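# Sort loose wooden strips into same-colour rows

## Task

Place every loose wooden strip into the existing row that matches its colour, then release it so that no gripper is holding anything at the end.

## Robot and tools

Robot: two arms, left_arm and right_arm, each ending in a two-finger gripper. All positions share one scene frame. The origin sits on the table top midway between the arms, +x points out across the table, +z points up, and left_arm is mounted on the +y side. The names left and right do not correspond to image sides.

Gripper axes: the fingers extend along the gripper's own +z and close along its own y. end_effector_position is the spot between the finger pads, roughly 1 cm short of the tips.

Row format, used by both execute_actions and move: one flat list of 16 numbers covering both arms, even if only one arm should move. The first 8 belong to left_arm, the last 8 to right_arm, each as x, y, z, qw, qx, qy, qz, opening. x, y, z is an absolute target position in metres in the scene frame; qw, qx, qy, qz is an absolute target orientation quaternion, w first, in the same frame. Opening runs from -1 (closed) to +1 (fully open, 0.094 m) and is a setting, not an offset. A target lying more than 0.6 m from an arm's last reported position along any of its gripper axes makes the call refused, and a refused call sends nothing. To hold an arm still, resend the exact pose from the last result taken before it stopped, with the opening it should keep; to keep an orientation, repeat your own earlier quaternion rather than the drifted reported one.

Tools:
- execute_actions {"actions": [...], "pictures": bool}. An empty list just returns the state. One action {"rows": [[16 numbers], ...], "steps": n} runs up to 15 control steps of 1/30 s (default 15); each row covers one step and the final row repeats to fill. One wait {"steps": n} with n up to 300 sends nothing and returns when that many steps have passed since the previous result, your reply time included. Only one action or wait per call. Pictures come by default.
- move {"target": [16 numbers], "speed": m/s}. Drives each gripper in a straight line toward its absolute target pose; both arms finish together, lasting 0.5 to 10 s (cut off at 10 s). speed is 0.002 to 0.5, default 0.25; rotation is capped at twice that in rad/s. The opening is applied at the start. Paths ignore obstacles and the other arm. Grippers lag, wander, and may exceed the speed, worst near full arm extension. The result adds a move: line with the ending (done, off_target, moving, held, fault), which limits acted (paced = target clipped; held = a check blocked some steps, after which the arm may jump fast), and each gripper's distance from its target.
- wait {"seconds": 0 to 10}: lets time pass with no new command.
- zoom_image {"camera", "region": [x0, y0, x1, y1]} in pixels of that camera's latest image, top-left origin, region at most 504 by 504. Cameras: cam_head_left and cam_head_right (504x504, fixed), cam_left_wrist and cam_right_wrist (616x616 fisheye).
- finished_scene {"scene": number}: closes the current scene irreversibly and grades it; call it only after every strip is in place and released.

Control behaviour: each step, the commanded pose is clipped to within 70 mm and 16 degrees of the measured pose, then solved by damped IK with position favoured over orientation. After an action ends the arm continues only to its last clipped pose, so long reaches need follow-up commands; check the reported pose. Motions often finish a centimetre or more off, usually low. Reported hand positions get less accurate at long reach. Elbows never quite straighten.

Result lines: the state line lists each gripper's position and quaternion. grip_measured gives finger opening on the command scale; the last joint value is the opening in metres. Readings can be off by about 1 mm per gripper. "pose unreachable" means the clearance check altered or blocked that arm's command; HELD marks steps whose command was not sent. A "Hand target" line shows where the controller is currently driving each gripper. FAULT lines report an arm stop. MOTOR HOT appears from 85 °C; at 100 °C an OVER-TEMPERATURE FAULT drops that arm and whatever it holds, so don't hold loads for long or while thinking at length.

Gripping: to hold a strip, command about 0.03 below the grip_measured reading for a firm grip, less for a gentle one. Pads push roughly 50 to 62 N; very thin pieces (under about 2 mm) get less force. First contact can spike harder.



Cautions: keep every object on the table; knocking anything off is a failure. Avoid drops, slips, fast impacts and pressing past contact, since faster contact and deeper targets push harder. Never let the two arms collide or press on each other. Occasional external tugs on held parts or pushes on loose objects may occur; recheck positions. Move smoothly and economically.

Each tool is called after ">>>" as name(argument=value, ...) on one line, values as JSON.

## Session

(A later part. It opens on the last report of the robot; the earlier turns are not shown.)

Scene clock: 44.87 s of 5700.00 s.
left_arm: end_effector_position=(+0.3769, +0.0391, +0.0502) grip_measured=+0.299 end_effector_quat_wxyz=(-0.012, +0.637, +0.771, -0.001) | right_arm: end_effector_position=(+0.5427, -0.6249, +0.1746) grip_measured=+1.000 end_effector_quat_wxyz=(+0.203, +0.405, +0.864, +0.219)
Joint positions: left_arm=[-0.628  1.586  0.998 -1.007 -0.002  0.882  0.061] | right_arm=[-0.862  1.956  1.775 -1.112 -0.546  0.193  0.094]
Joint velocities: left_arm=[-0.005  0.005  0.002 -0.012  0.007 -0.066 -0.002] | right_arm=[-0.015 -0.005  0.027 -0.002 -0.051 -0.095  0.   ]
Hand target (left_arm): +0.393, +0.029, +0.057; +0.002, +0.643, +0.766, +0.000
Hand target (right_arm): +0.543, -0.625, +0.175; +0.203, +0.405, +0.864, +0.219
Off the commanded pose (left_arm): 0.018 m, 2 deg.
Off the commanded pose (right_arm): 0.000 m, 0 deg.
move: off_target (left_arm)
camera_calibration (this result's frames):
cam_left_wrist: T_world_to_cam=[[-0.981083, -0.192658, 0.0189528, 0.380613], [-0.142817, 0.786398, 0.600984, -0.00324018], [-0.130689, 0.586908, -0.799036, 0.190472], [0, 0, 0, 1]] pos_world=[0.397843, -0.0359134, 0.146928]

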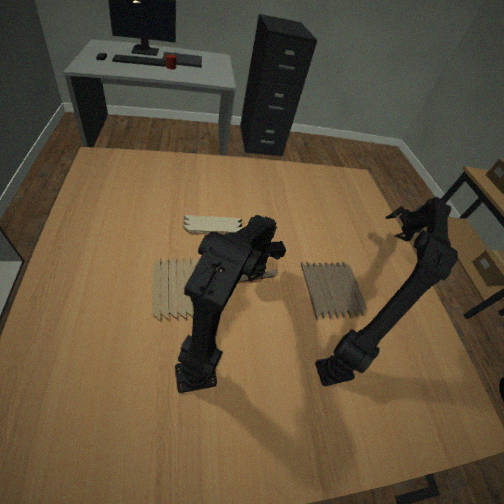

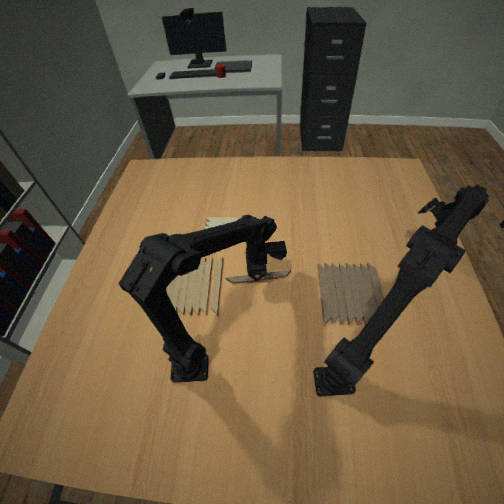

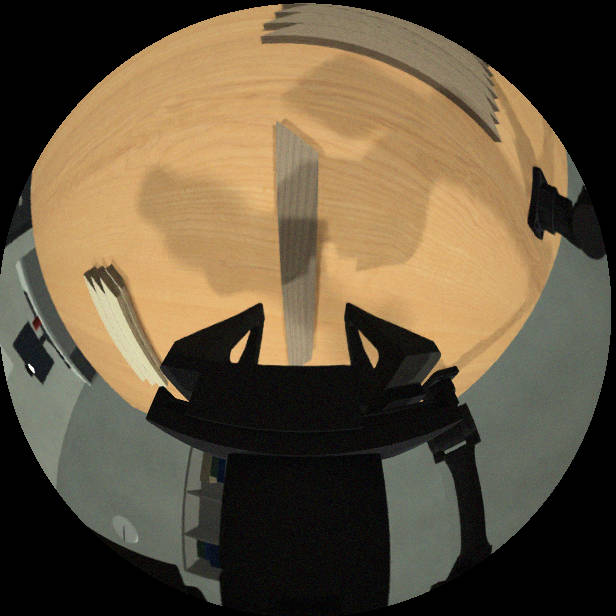

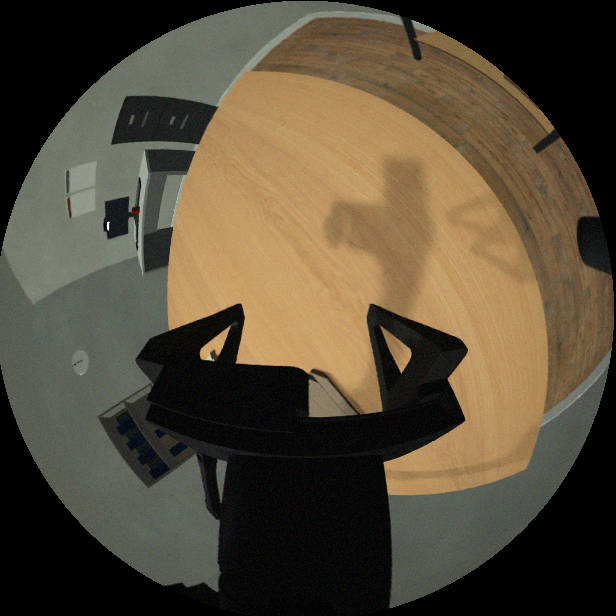

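>>> move(target=[0.379,0.035,0.005,0,0.643,0.766,0,0.3,0.5427,-0.6249,0.1746,0.203,0.405,0.864,0.219,1], speed=0.06)

>>> execute_actions(actions=[{"rows":[[0.379,0.035,0.005,0,0.643,0.766,0,-0.46,0.5427,-0.6249,0.1746,0.203,0.405,0.864,0.219,1]]}], pictures=false)

>>> move(target=[0.385,0.02,0.06,0,0.643,0.766,0,-0.46,0.5427,-0.6249,0.1746,0.203,0.405,0.864,0.219,1], speed=0.12)

>>> move(target=[0.325,-0.175,0.06,0,-0.01,1,0,-0.46,0.5427,-0.6249,0.1746,0.203,0.405,0.864,0.219,1], speed=0.35)

Scene clock: 49.40 s of 5700.00 s.
left_arm: end_effector_position=(+0.3822, +0.0362, +0.0133) grip_measured=+0.299 end_effector_quat_wxyz=(+0.005, +0.638, +0.770, +0.002) | right_arm: end_effector_position=(+0.5427, -0.6249, +0.1746) grip_measured=+1.000 end_effector_quat_wxyz=(+0.203, +0.405, +0.864, +0.219)
Joint positions: left_arm=[-0.628  1.643  0.95  -0.867 -0.002  0.884  0.061] | right_arm=[-0.862  1.956  1.775 -1.112 -0.546  0.193  0.094]
Joint velocities: left_arm=[-0.005  0.005  0.007 -0.027 -0.022 -0.022  0.001] | right_arm=[-0.015 -0.005 -0.007 -0.012  0.022 -0.051  0.   ]
Hand target (left_arm): +0.379, +0.035, +0.006; -0.000, +0.643, +0.766, -0.000
Hand target (right_arm): +0.543, -0.625, +0.175; +0.203, +0.405, +0.864, +0.219
Off the commanded pose (left_arm): 0.009 m, 1 deg.
Off the commanded pose (right_arm): 0.000 m, 0 deg.
After step 90, 0.43 s passed at rest.
move: done
camera_calibration (this result's frames):
cam_left_wrist: T_world_to_cam=[[-0.981762, -0.189945, -0.00804123, 0.386449], [-0.15893, 0.796772, 0.583005, 0.028018], [-0.104332, 0.57365, -0.812429, 0.153892], [0, 0, 0, 1]] pos_world=[0.399909, -0.0372003, 0.1118]

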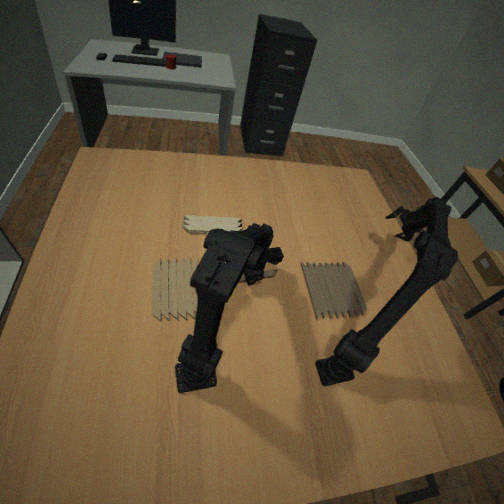

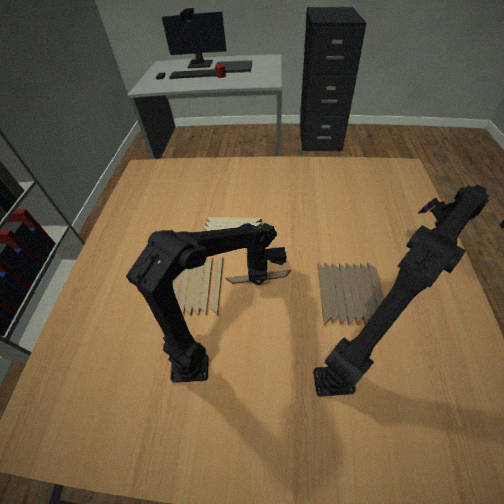

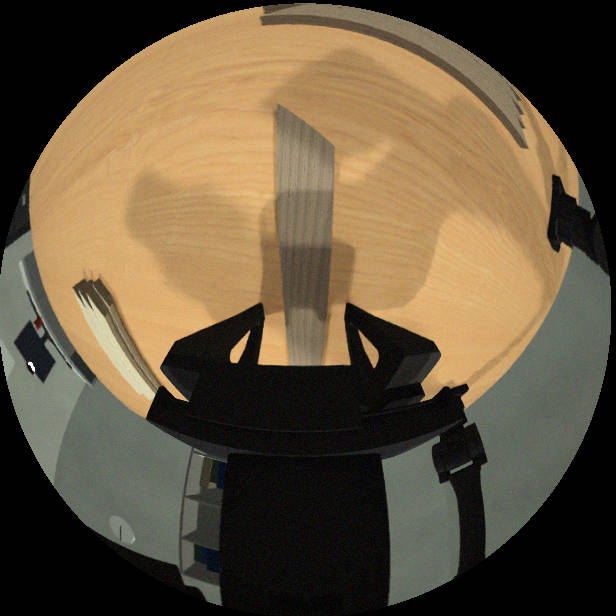

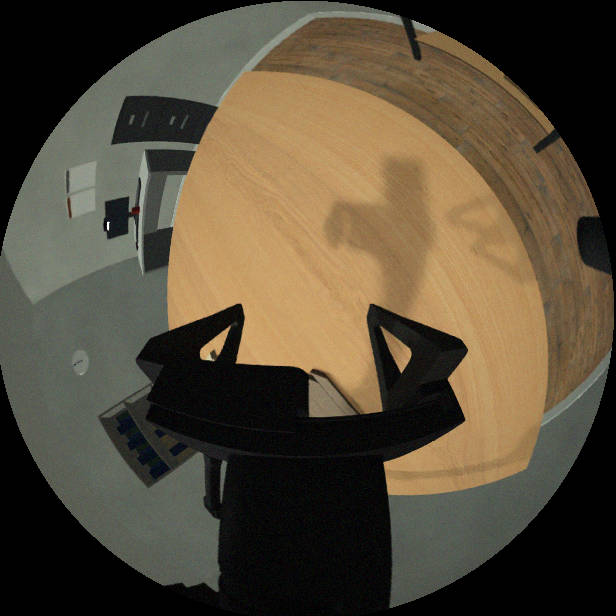

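Scene clock: 49.90 s of 5700.00 s.
left_arm: end_effector_position=(+0.3824, +0.0360, +0.0133) grip_measured=-0.434 end_effector_quat_wxyz=(+0.006, +0.638, +0.770, +0.002) | right_arm: end_effector_position=(+0.5427, -0.6249, +0.1746) grip_measured=+1.000 end_effector_quat_wxyz=(+0.203, +0.405, +0.864, +0.219)
Joint positions: left_arm=[-0.628  1.643  0.95  -0.865 -0.001  0.884  0.027] | right_arm=[-0.862  1.956  1.775 -1.112 -0.546  0.193  0.094]
Joint velocities: left_arm=[-0.024 -0.005 -0.012 -0.007 -0.081 -0.022  0.001] | right_arm=[-0.015 -0.015  0.002 -0.022 -0.007  0.007  0.   ]
Hand target (left_arm): +0.379, +0.035, +0.005; +0.000, +0.643, +0.766, -0.000
Hand target (right_arm): +0.543, -0.625, +0.175; +0.203, +0.405, +0.864, +0.219
Off the commanded pose (left_arm): 0.009 m, 1 deg.
Off the commanded pose (right_arm): 0.000 m, 0 deg.
Steps of this call (steps 1 to 15: all 15 steps of this action). Readings (end_effector_position):
1: left_arm (+0.3822, +0.0362, +0.0133) | right_arm (+0.5427, -0.6249, +0.1746)
2: left_arm (+0.3822, +0.0362, +0.0133) | right_arm (+0.5427, -0.6249, +0.1746)
4: left_arm (+0.3823, +0.0360, +0.0133) | right_arm (+0.5427, -0.6249, +0.1746)
8: left_arm (+0.3824, +0.0360, +0.0133) | right_arm (+0.5427, -0.6249, +0.1746)
15: the state above

Scene clock: 51.00 s of 5700.00 s.
left_arm: end_effector_position=(+0.3741, +0.0291, +0.0488) grip_measured=-0.434 end_effector_quat_wxyz=(-0.012, +0.645, +0.764, -0.001) | right_arm: end_effector_position=(+0.5427, -0.6249, +0.1746) grip_measured=+1.000 end_effector_quat_wxyz=(+0.203, +0.405, +0.864, +0.219)
Joint positions: left_arm=[-0.652  1.594  1.003 -1.004 -0.001  0.878  0.027] | right_arm=[-0.862  1.956  1.775 -1.112 -0.546  0.193  0.094]
Joint velocities: left_arm=[-0.005  0.005 -0.002 -0.032  0.022 -0.007  0.   ] | right_arm=[-0.005 -0.005  0.012 -0.002  0.037 -0.037  0.   ]
Hand target (left_arm): +0.385, +0.020, +0.060; +0.000, +0.643, +0.766, -0.000
Hand target (right_arm): +0.543, -0.625, +0.175; +0.203, +0.405, +0.864, +0.219
Off the commanded pose (left_arm): 0.018 m, 1 deg.
Off the commanded pose (right_arm): 0.000 m, 0 deg.
move: off_target (left_arm)
camera_calibration (this result's frames):
cam_left_wrist: T_world_to_cam=[[-0.98497, -0.17166, 0.0191458, 0.376825], [-0.125903, 0.789429, 0.600791, -0.00134728], [-0.118246, 0.589351, -0.799177, 0.190069], [0, 0, 0, 1]] pos_world=[0.393467, -0.0462678, 0.145494]

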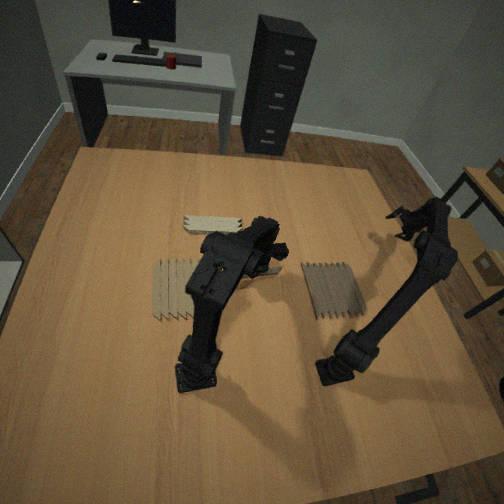

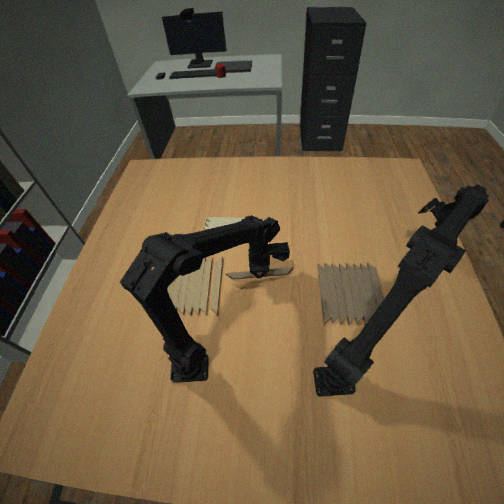

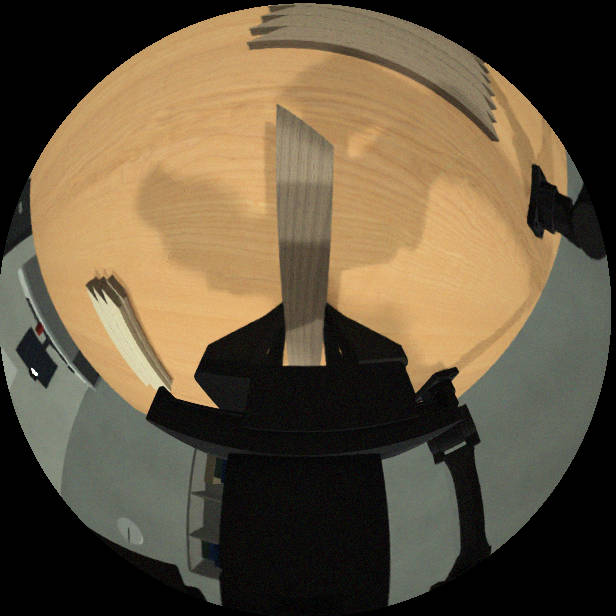

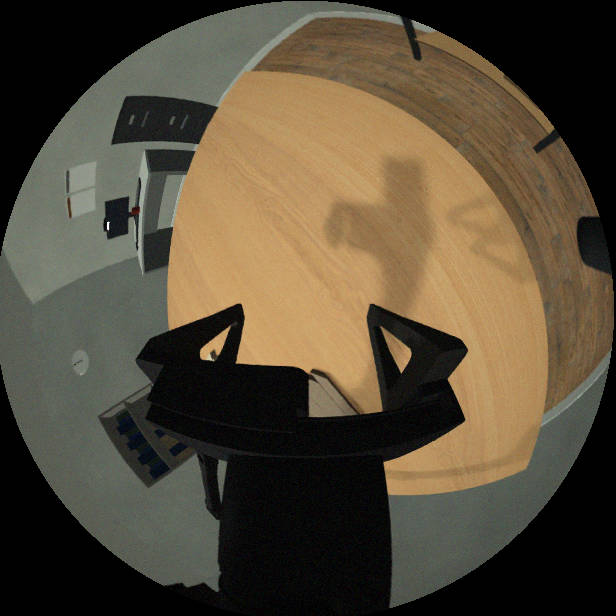

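Scene clock: 53.73 s of 5700.00 s.
left_arm: end_effector_position=(+0.3192, -0.1620, +0.0546) grip_measured=-0.434 end_effector_quat_wxyz=(-0.006, -0.004, +1.000, +0.004) | right_arm: end_effector_position=(+0.5427, -0.6249, +0.1746) grip_measured=+1.000 end_effector_quat_wxyz=(+0.203, +0.405, +0.864, +0.219)
Joint positions: left_arm=[-1.049  1.779  1.269 -1.073  0.004 -0.93   0.027] | right_arm=[-0.862  1.956  1.775 -1.112 -0.546  0.193  0.094]
Joint velocities: left_arm=[ 0.005 -0.005 -0.002 -0.007 -0.022  0.007 -0.   ] | right_arm=[-0.005 -0.005 -0.012 -0.007 -0.051 -0.022  0.   ]
Hand target (left_arm): +0.329, -0.175, +0.061; +0.001, -0.010, +1.000, -0.002
Hand target (right_arm): +0.543, -0.625, +0.175; +0.203, +0.405, +0.864, +0.219
Off the commanded pose (left_arm): 0.015 m, 1 deg.
Off the commanded pose (right_arm): 0.000 m, 0 deg.
move: off_target (left_arm)
camera_calibration (this result's frames):
cam_left_wrist: T_world_to_cam=[[0.0130555, -0.999895, -0.00622499, -0.161517], [-0.802627, -0.0141922, 0.596312, 0.225179], [-0.596338, -0.00278881, -0.802729, 0.357717], [0, 0, 0, 1]] pos_world=[0.396164, -0.157307, 0.151867]

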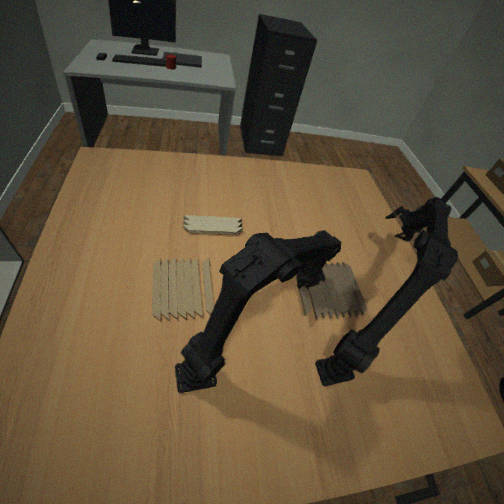

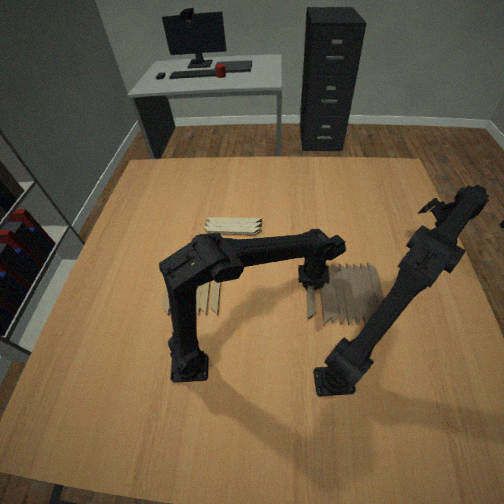

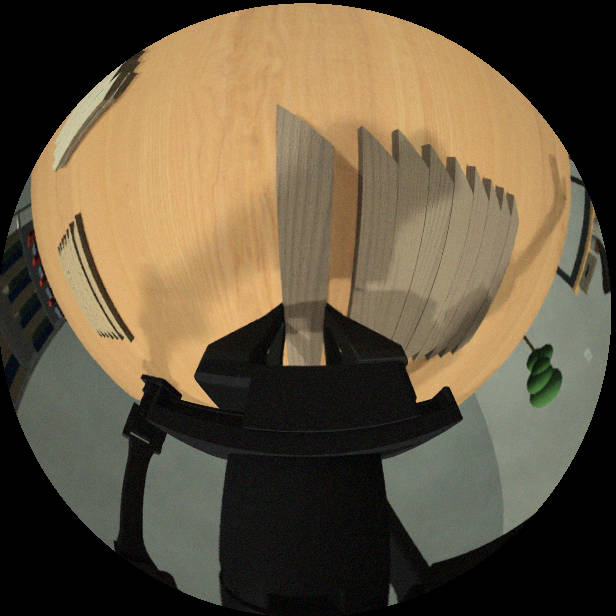

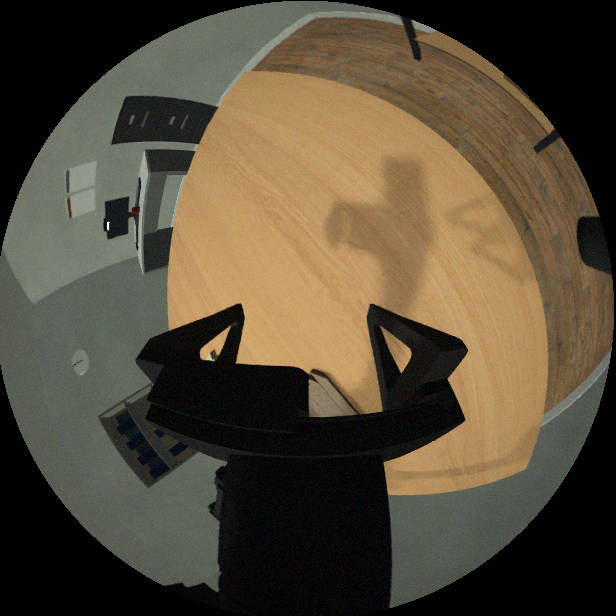

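>>> move(target=[0.322,-0.172,0.008,0,-0.022,1,0,-0.46,0.5427,-0.6249,0.1746,0.203,0.405,0.864,0.219,1], speed=0.06)

Scene clock: 57.17 s of 5700.00 s.
left_arm: end_effector_position=(+0.3256, -0.1709, +0.0172) grip_measured=-0.434 end_effector_quat_wxyz=(+0.002, -0.020, +1.000, -0.004) | right_arm: end_effector_position=(+0.5427, -0.6249, +0.1746) grip_measured=+1.000 end_effector_quat_wxyz=(+0.203, +0.405, +0.864, +0.219)
Joint positions: left_arm=[-1.05   1.843  1.249 -0.967  0.002 -0.963  0.027] | right_arm=[-0.862  1.956  1.775 -1.112 -0.546  0.193  0.094]
Joint velocities: left_arm=[-0.005 -0.024 -0.012 -0.022 -0.007 -0.037 -0.   ] | right_arm=[-0.015 -0.005 -0.007 -0.012 -0.066 -0.095  0.   ]
Hand target (left_arm): +0.322, -0.172, +0.008; -0.000, -0.022, +1.000, +0.000
Hand target (right_arm): +0.543, -0.625, +0.175; +0.203, +0.405, +0.864, +0.219
Off the commanded pose (left_arm): 0.010 m, 1 deg.
Off the commanded pose (right_arm): 0.000 m, 0 deg.
move: done
camera_calibration (this result's frames):
cam_left_wrist: T_world_to_cam=[[0.0450525, -0.998932, 0.0102373, -0.181272], [-0.810556, -0.0305627, 0.584864, 0.252529], [-0.583926, -0.0346475, -0.811067, 0.322141], [0, 0, 0, 1]] pos_world=[0.400962, -0.162199, 0.115439]

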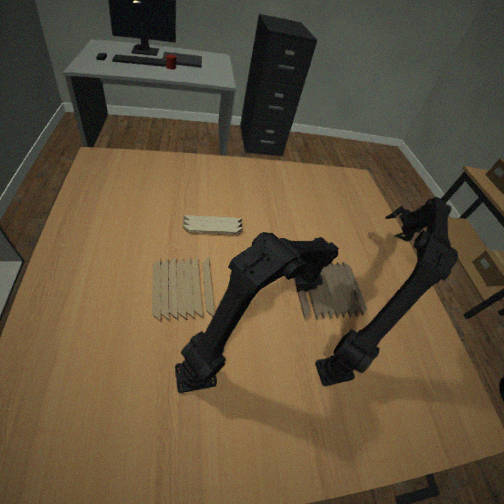

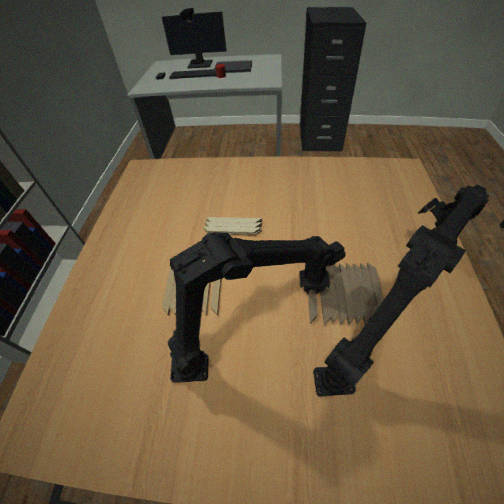

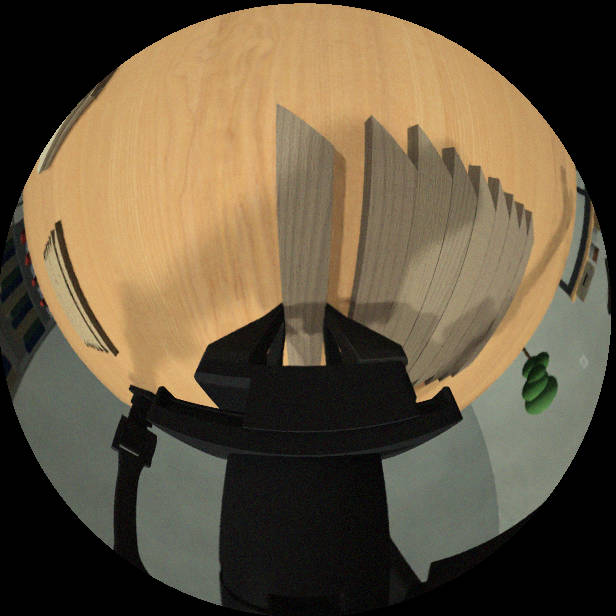

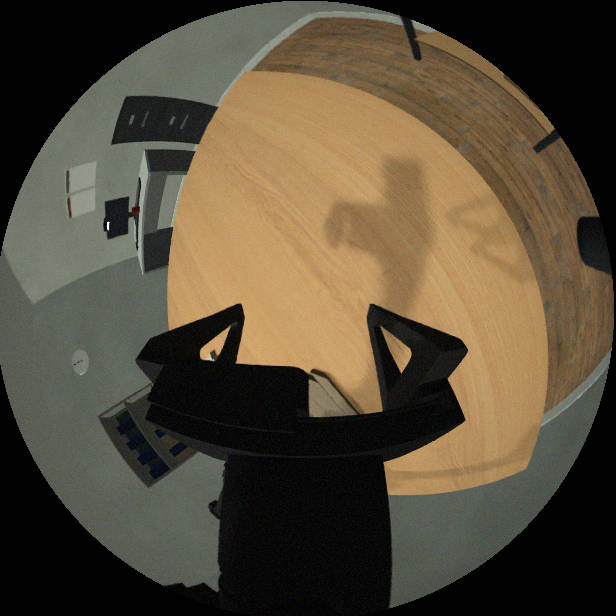

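>>> execute_actions(actions=[{"rows":[[0.321,-0.172,0.003,0,-0.022,1,0,-0.46,0.5427,-0.6249,0.1746,0.203,0.405,0.864,0.219,1]],"steps":10}], pictures=false)

>>> execute_actions(actions=[{"rows":[[0.321,-0.172,0.003,0,-0.022,1,0,-0.22,0.5427,-0.6249,0.1746,0.203,0.405,0.864,0.219,1]],"steps":8}], pictures=false)

>>> execute_actions(actions=[{"rows":[[0.328,-0.179,0.02,0,-0.022,1,0,-0.22,0.5427,-0.6249,0.1746,0.203,0.405,0.864,0.219,1],[0.330,-0.181,0.027,0,-0.022,1,0,-0.22,0.5427,-0.6249,0.1746,0.203,0.405,0.864,0.219,1],[0.332,-0.183,0.035,0,-0.022,1,0,-0.22,0.5427,-0.6249,0.1746,0.203,0.405,0.864,0.219,1],[0.332,-0.183,0.055,0,-0.022,1,0,-0.22,0.5427,-0.6249,0.1746,0.203,0.405,0.864,0.219,1]]}], pictures=false)

>>> move(target=[0.326,-0.136,0.035,0,-0.015,1,0,-1,0.5427,-0.6249,0.1746,0.203,0.405,0.864,0.219,1], speed=0.1)

Scene clock: 62.47 s of 5700.00 s.
left_arm: end_effector_position=(+0.3260, -0.1720, +0.0157) grip_measured=-0.434 end_effector_quat_wxyz=(+0.004, -0.021, +1.000, -0.007) | right_arm: end_effector_position=(+0.5427, -0.6249, +0.1746) grip_measured=+1.000 end_effector_quat_wxyz=(+0.203, +0.405, +0.864, +0.219)
Joint positions: left_arm=[-1.051  1.844  1.245 -0.955  0.001 -0.966  0.027] | right_arm=[-0.862  1.956  1.775 -1.112 -0.546  0.193  0.094]
Joint velocities: left_arm=[-0.005 -0.015 -0.007 -0.012 -0.022 -0.007 -0.001] | right_arm=[-0.015  0.005  0.022  0.002  0.037 -0.081  0.   ]
Hand target (left_arm): +0.321, -0.172, +0.003; +0.000, -0.022, +1.000, +0.000
Hand target (right_arm): +0.543, -0.625, +0.175; +0.203, +0.405, +0.864, +0.219
Off the commanded pose (left_arm): 0.014 m, 1 deg.
Off the commanded pose (right_arm): 0.000 m, 0 deg.
Steps of this call (steps 1 to 90: nothing new was sent; then 1.97 s passed at rest; steps 91 to 100: all 10 steps of this action). Readings (end_effector_position):
91: left_arm (+0.3257, -0.1709, +0.0169) | right_arm (+0.5427, -0.6249, +0.1746)
92: left_arm (+0.3260, -0.1714, +0.0166) | right_arm (+0.5427, -0.6249, +0.1746)
94: left_arm (+0.3260, -0.1718, +0.0159) | right_arm (+0.5427, -0.6249, +0.1746)
98: left_arm (+0.3260, -0.1720, +0.0157) | right_arm (+0.5427, -0.6249, +0.1746)
100: the state above

Scene clock: 62.73 s of 5700.00 s.
left_arm: end_effector_position=(+0.3257, -0.1723, +0.0157) grip_measured=-0.222 end_effector_quat_wxyz=(+0.005, -0.021, +1.000, -0.008) | right_arm: end_effector_position=(+0.5427, -0.6249, +0.1746) grip_measured=+1.000 end_effector_quat_wxyz=(+0.203, +0.405, +0.864, +0.219)
Joint positions: left_arm=[-1.052  1.844  1.245 -0.954  0.001 -0.966  0.037] | right_arm=[-0.862  1.956  1.775 -1.112 -0.546  0.193  0.094]
Joint velocities: left_arm=[-0.015  0.005  0.012 -0.007  0.007 -0.022 -0.   ] | right_arm=[-0.005 -0.005 -0.022 -0.002 -0.007  0.022  0.   ]
Hand target (left_arm): +0.321, -0.172, +0.003; +0.000, -0.022, +1.000, +0.000
Hand target (right_arm): +0.543, -0.625, +0.175; +0.203, +0.405, +0.864, +0.219
Off the commanded pose (left_arm): 0.014 m, 1 deg.
Off the commanded pose (right_arm): 0.000 m, 0 deg.
Steps of this call (steps 1 to 8: all 8 steps of this action). Readings (end_effector_position):
1: left_arm (+0.3261, -0.1721, +0.0157) | right_arm (+0.5427, -0.6249, +0.1746)
2: left_arm (+0.3259, -0.1722, +0.0157) | right_arm (+0.5427, -0.6249, +0.1746)
4: left_arm (+0.3259, -0.1722, +0.0157) | right_arm (+0.5427, -0.6249, +0.1746)
8: the state above

Scene clock: 63.23 s of 5700.00 s.
left_arm: end_effector_position=(+0.3256, -0.1721, +0.0460) grip_measured=-0.221 end_effector_quat_wxyz=(-0.006, -0.021, +1.000, +0.007) | right_arm: end_effector_position=(+0.5427, -0.6249, +0.1746) grip_measured=+1.000 end_effector_quat_wxyz=(+0.203, +0.405, +0.864, +0.219)
Joint positions: left_arm=[-1.052  1.821  1.304 -1.072  0.001 -0.966  0.037] | right_arm=[-0.862  1.956  1.775 -1.112 -0.546  0.193  0.094]
Joint velocities: left_arm=[-0.005 -0.024 -0.007 -0.022  0.037 -0.095 -0.   ] | right_arm=[-0.005  0.005  0.012 -0.007  0.051 -0.037  0.   ]
Hand target (left_arm): +0.332, -0.183, +0.055; +0.000, -0.022, +1.000, -0.000
Hand target (right_arm): +0.543, -0.625, +0.175; +0.203, +0.405, +0.864, +0.219
Off the commanded pose (left_arm): 0.015 m, 1 deg.
Off the commanded pose (right_arm): 0.000 m, 0 deg.
Steps of this call (steps 1 to 15: all 15 steps of this action). Readings (end_effector_position):
1: left_arm (+0.3252, -0.1715, +0.0158) | right_arm (+0.5427, -0.6249, +0.1746)
2: left_arm (+0.3239, -0.1698, +0.0164) | right_arm (+0.5427, -0.6249, +0.1746)
4: left_arm (+0.3213, -0.1664, +0.0201) | right_arm (+0.5427, -0.6249, +0.1746)
8: left_arm (+0.3219, -0.1671, +0.0343) | right_arm (+0.5427, -0.6249, +0.1746)
15: the state above

Scene clock: 64.27 s of 5700.00 s.
left_arm: end_effector_position=(+0.3246, -0.1364, +0.0350) grip_measured=-0.987 end_effector_quat_wxyz=(-0.003, -0.021, +1.000, +0.003) | right_arm: end_effector_position=(+0.5427, -0.6249, +0.1746) grip_measured=+1.000 end_effector_quat_wxyz=(+0.203, +0.405, +0.864, +0.219)
Joint positions: left_arm=[-1.009  1.766  1.19  -1.004  0.001 -0.922  0.001] | right_arm=[-0.862  1.956  1.775 -1.112 -0.546  0.193  0.094]
Joint velocities: left_arm=[-0.005 -0.024 -0.002 -0.007  0.081  0.066 -0.001] | right_arm=[ 0.005 -0.005  0.007 -0.012  0.051  0.051  0.   ]
Hand target (left_arm): +0.325, -0.136, +0.035; -0.000, -0.015, +1.000, +0.000
Hand target (right_arm): +0.543, -0.625, +0.175; +0.203, +0.405, +0.864, +0.219
Off the commanded pose (left_arm): 0.001 m, 1 deg.
Off the commanded pose (right_arm): 0.000 m, 0 deg.
move: done
camera_calibration (this result's frames):
cam_left_wrist: T_world_to_cam=[[0.0458403, -0.998937, -0.00492553, -0.146674], [-0.804543, -0.0398415, 0.592556, 0.23877], [-0.592122, -0.0232002, -0.805514, 0.341228], [0, 0, 0, 1]] pos_world=[0.400873, -0.129088, 0.132657]

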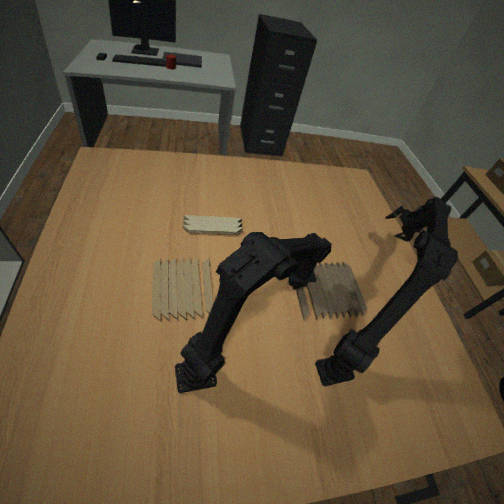

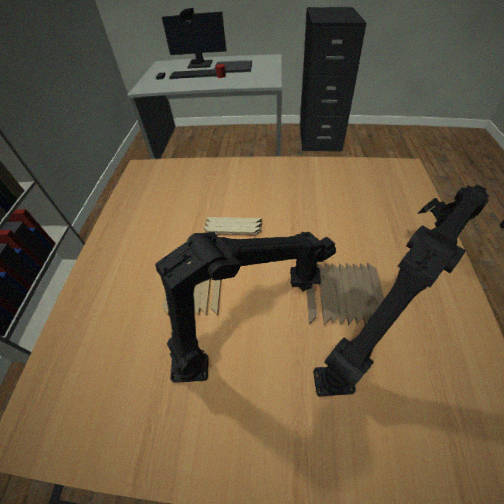

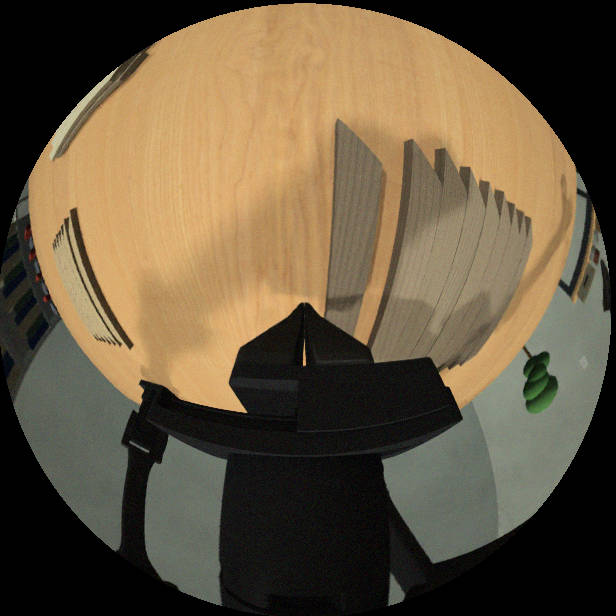

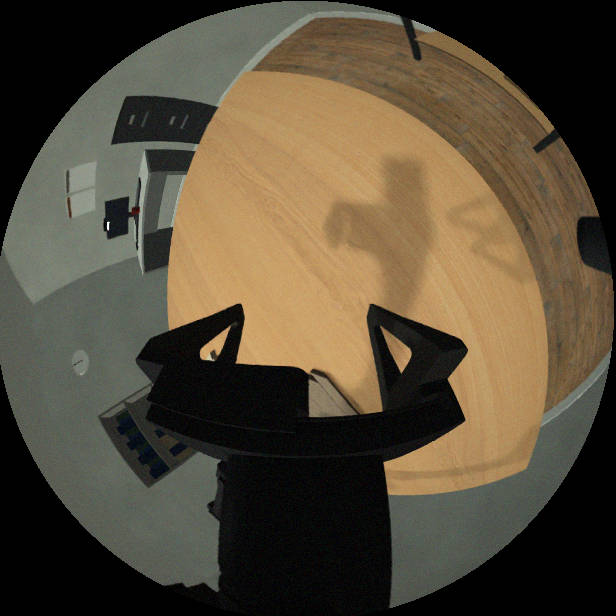

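>>> move(target=[0.326,-0.134,0.005,0,-0.015,1,0,-1,0.5427,-0.6249,0.1746,0.203,0.405,0.864,0.219,1], speed=0.05)

>>> move(target=[0.326,-0.134,0.005,0,-0.015,1,0,0.2,0.5427,-0.6249,0.1746,0.203,0.405,0.864,0.219,1])

Scene clock: 78.17 s of 5700.00 s.
left_arm: end_effector_position=(+0.3255, -0.1375, +0.0157) grip_measured=-0.987 end_effector_quat_wxyz=(+0.004, -0.018, +1.000, -0.006) | right_arm: end_effector_position=(+0.5427, -0.6249, +0.1746) grip_measured=+1.000 end_effector_quat_wxyz=(+0.203, +0.405, +0.864, +0.219)
Joint positions: left_arm=[-1.009  1.786  1.158 -0.929  0.001 -0.917  0.001] | right_arm=[-0.862  1.956  1.775 -1.112 -0.546  0.193  0.094]
Joint velocities: left_arm=[ 0.005  0.005  0.037  0.017  0.022 -0.037 -0.   ] | right_arm=[-0.005 -0.005  0.007  0.022 -0.037  0.051  0.   ]
Hand target (left_arm): +0.326, -0.134, +0.005; -0.000, -0.015, +1.000, +0.000
Hand target (right_arm): +0.543, -0.625, +0.175; +0.203, +0.405, +0.864, +0.219
Off the commanded pose (left_arm): 0.011 m, 1 deg.
Off the commanded pose (right_arm): 0.000 m, 0 deg.
After step 90, 9.93 s passed at rest.
move: off_target (left_arm)
camera_calibration (this result's frames):
cam_left_wrist: T_world_to_cam=[[0.0400653, -0.999112, 0.0130348, -0.146354], [-0.813145, -0.0250211, 0.581523, 0.255944], [-0.580681, -0.0338981, -0.813425, 0.321089], [0, 0, 0, 1]] pos_world=[0.400434, -0.128936, 0.114252]

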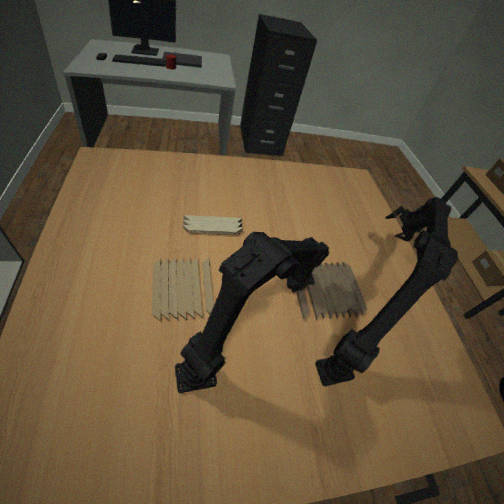

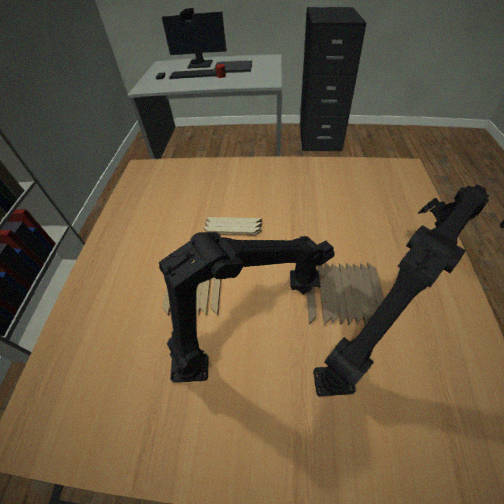

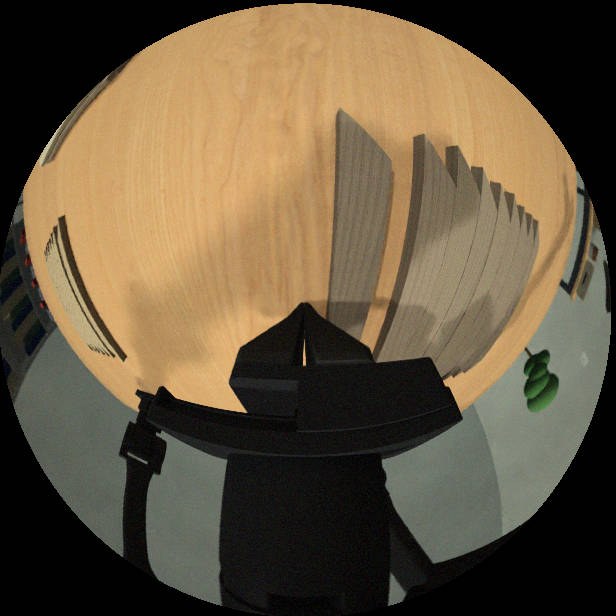

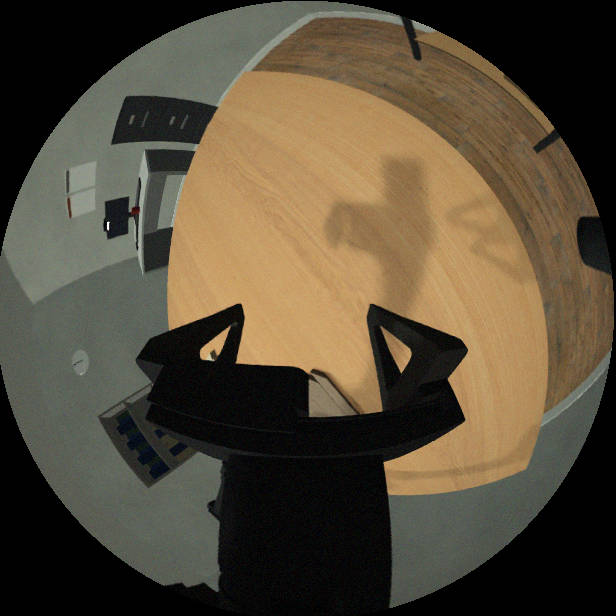

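Scene clock: 78.87 s of 5700.00 s.
left_arm: end_effector_position=(+0.3256, -0.1374, +0.0157) grip_measured=+0.198 end_effector_quat_wxyz=(+0.004, -0.018, +1.000, -0.006) | right_arm: end_effector_position=(+0.5427, -0.6249, +0.1746) grip_measured=+1.000 end_effector_quat_wxyz=(+0.203, +0.405, +0.864, +0.219)
Joint positions: left_arm=[-1.009  1.786  1.158 -0.929  0.001 -0.916  0.056] | right_arm=[-0.862  1.956  1.775 -1.112 -0.546  0.193  0.094]
Joint velocities: left_arm=[ 0.005 -0.005 -0.027  0.017 -0.037 -0.007 -0.   ] | right_arm=[-0.015 -0.005  0.007 -0.012 -0.081  0.051  0.   ]
Hand target (left_arm): +0.326, -0.134, +0.005; +0.000, -0.015, +1.000, +0.000
Hand target (right_arm): +0.543, -0.625, +0.175; +0.203, +0.405, +0.864, +0.219
Off the commanded pose (left_arm): 0.011 m, 1 deg.
Off the commanded pose (right_arm): 0.000 m, 0 deg.
move: off_target (left_arm)
camera_calibration (this result's frames):
cam_left_wrist: T_world_to_cam=[[0.0396871, -0.999133, 0.0125704, -0.146147], [-0.813499, -0.0250033, 0.581029, 0.256154], [-0.580211, -0.0332853, -0.813786, 0.321088], [0, 0, 0, 1]] pos_world=[0.40048, -0.128928, 0.114301]

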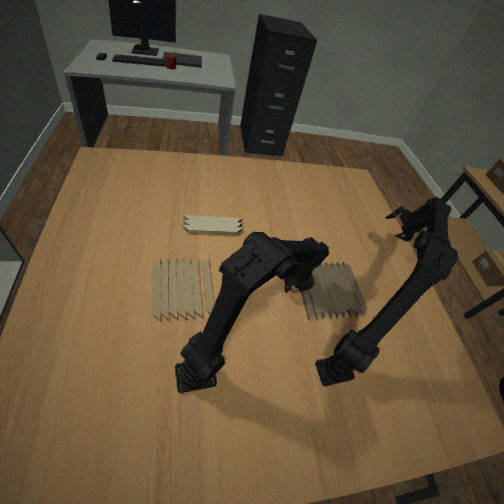

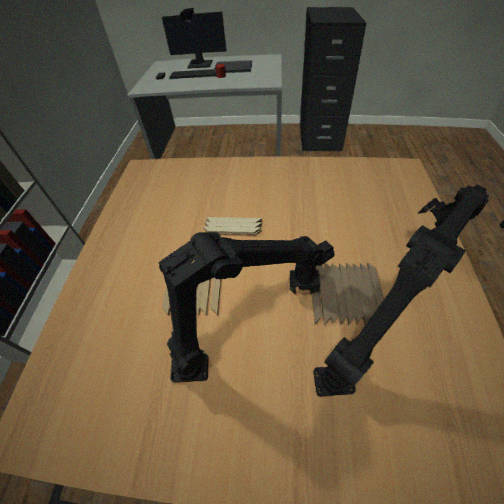

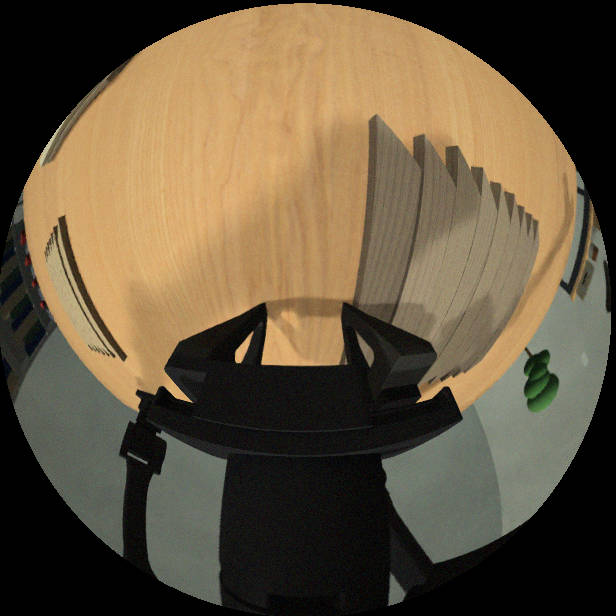

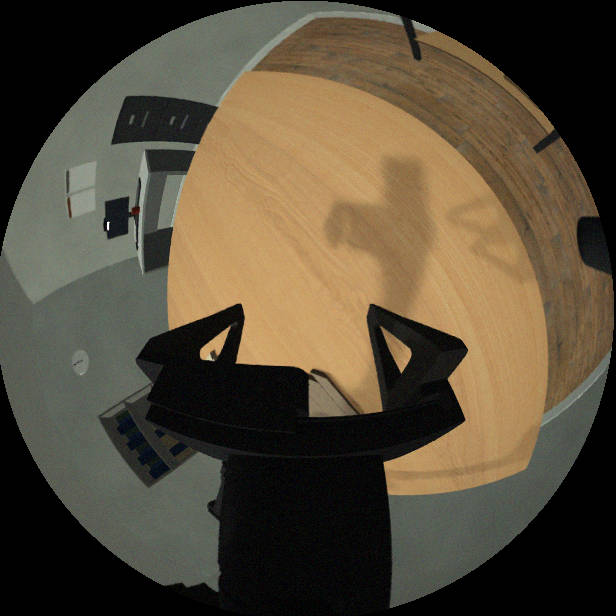

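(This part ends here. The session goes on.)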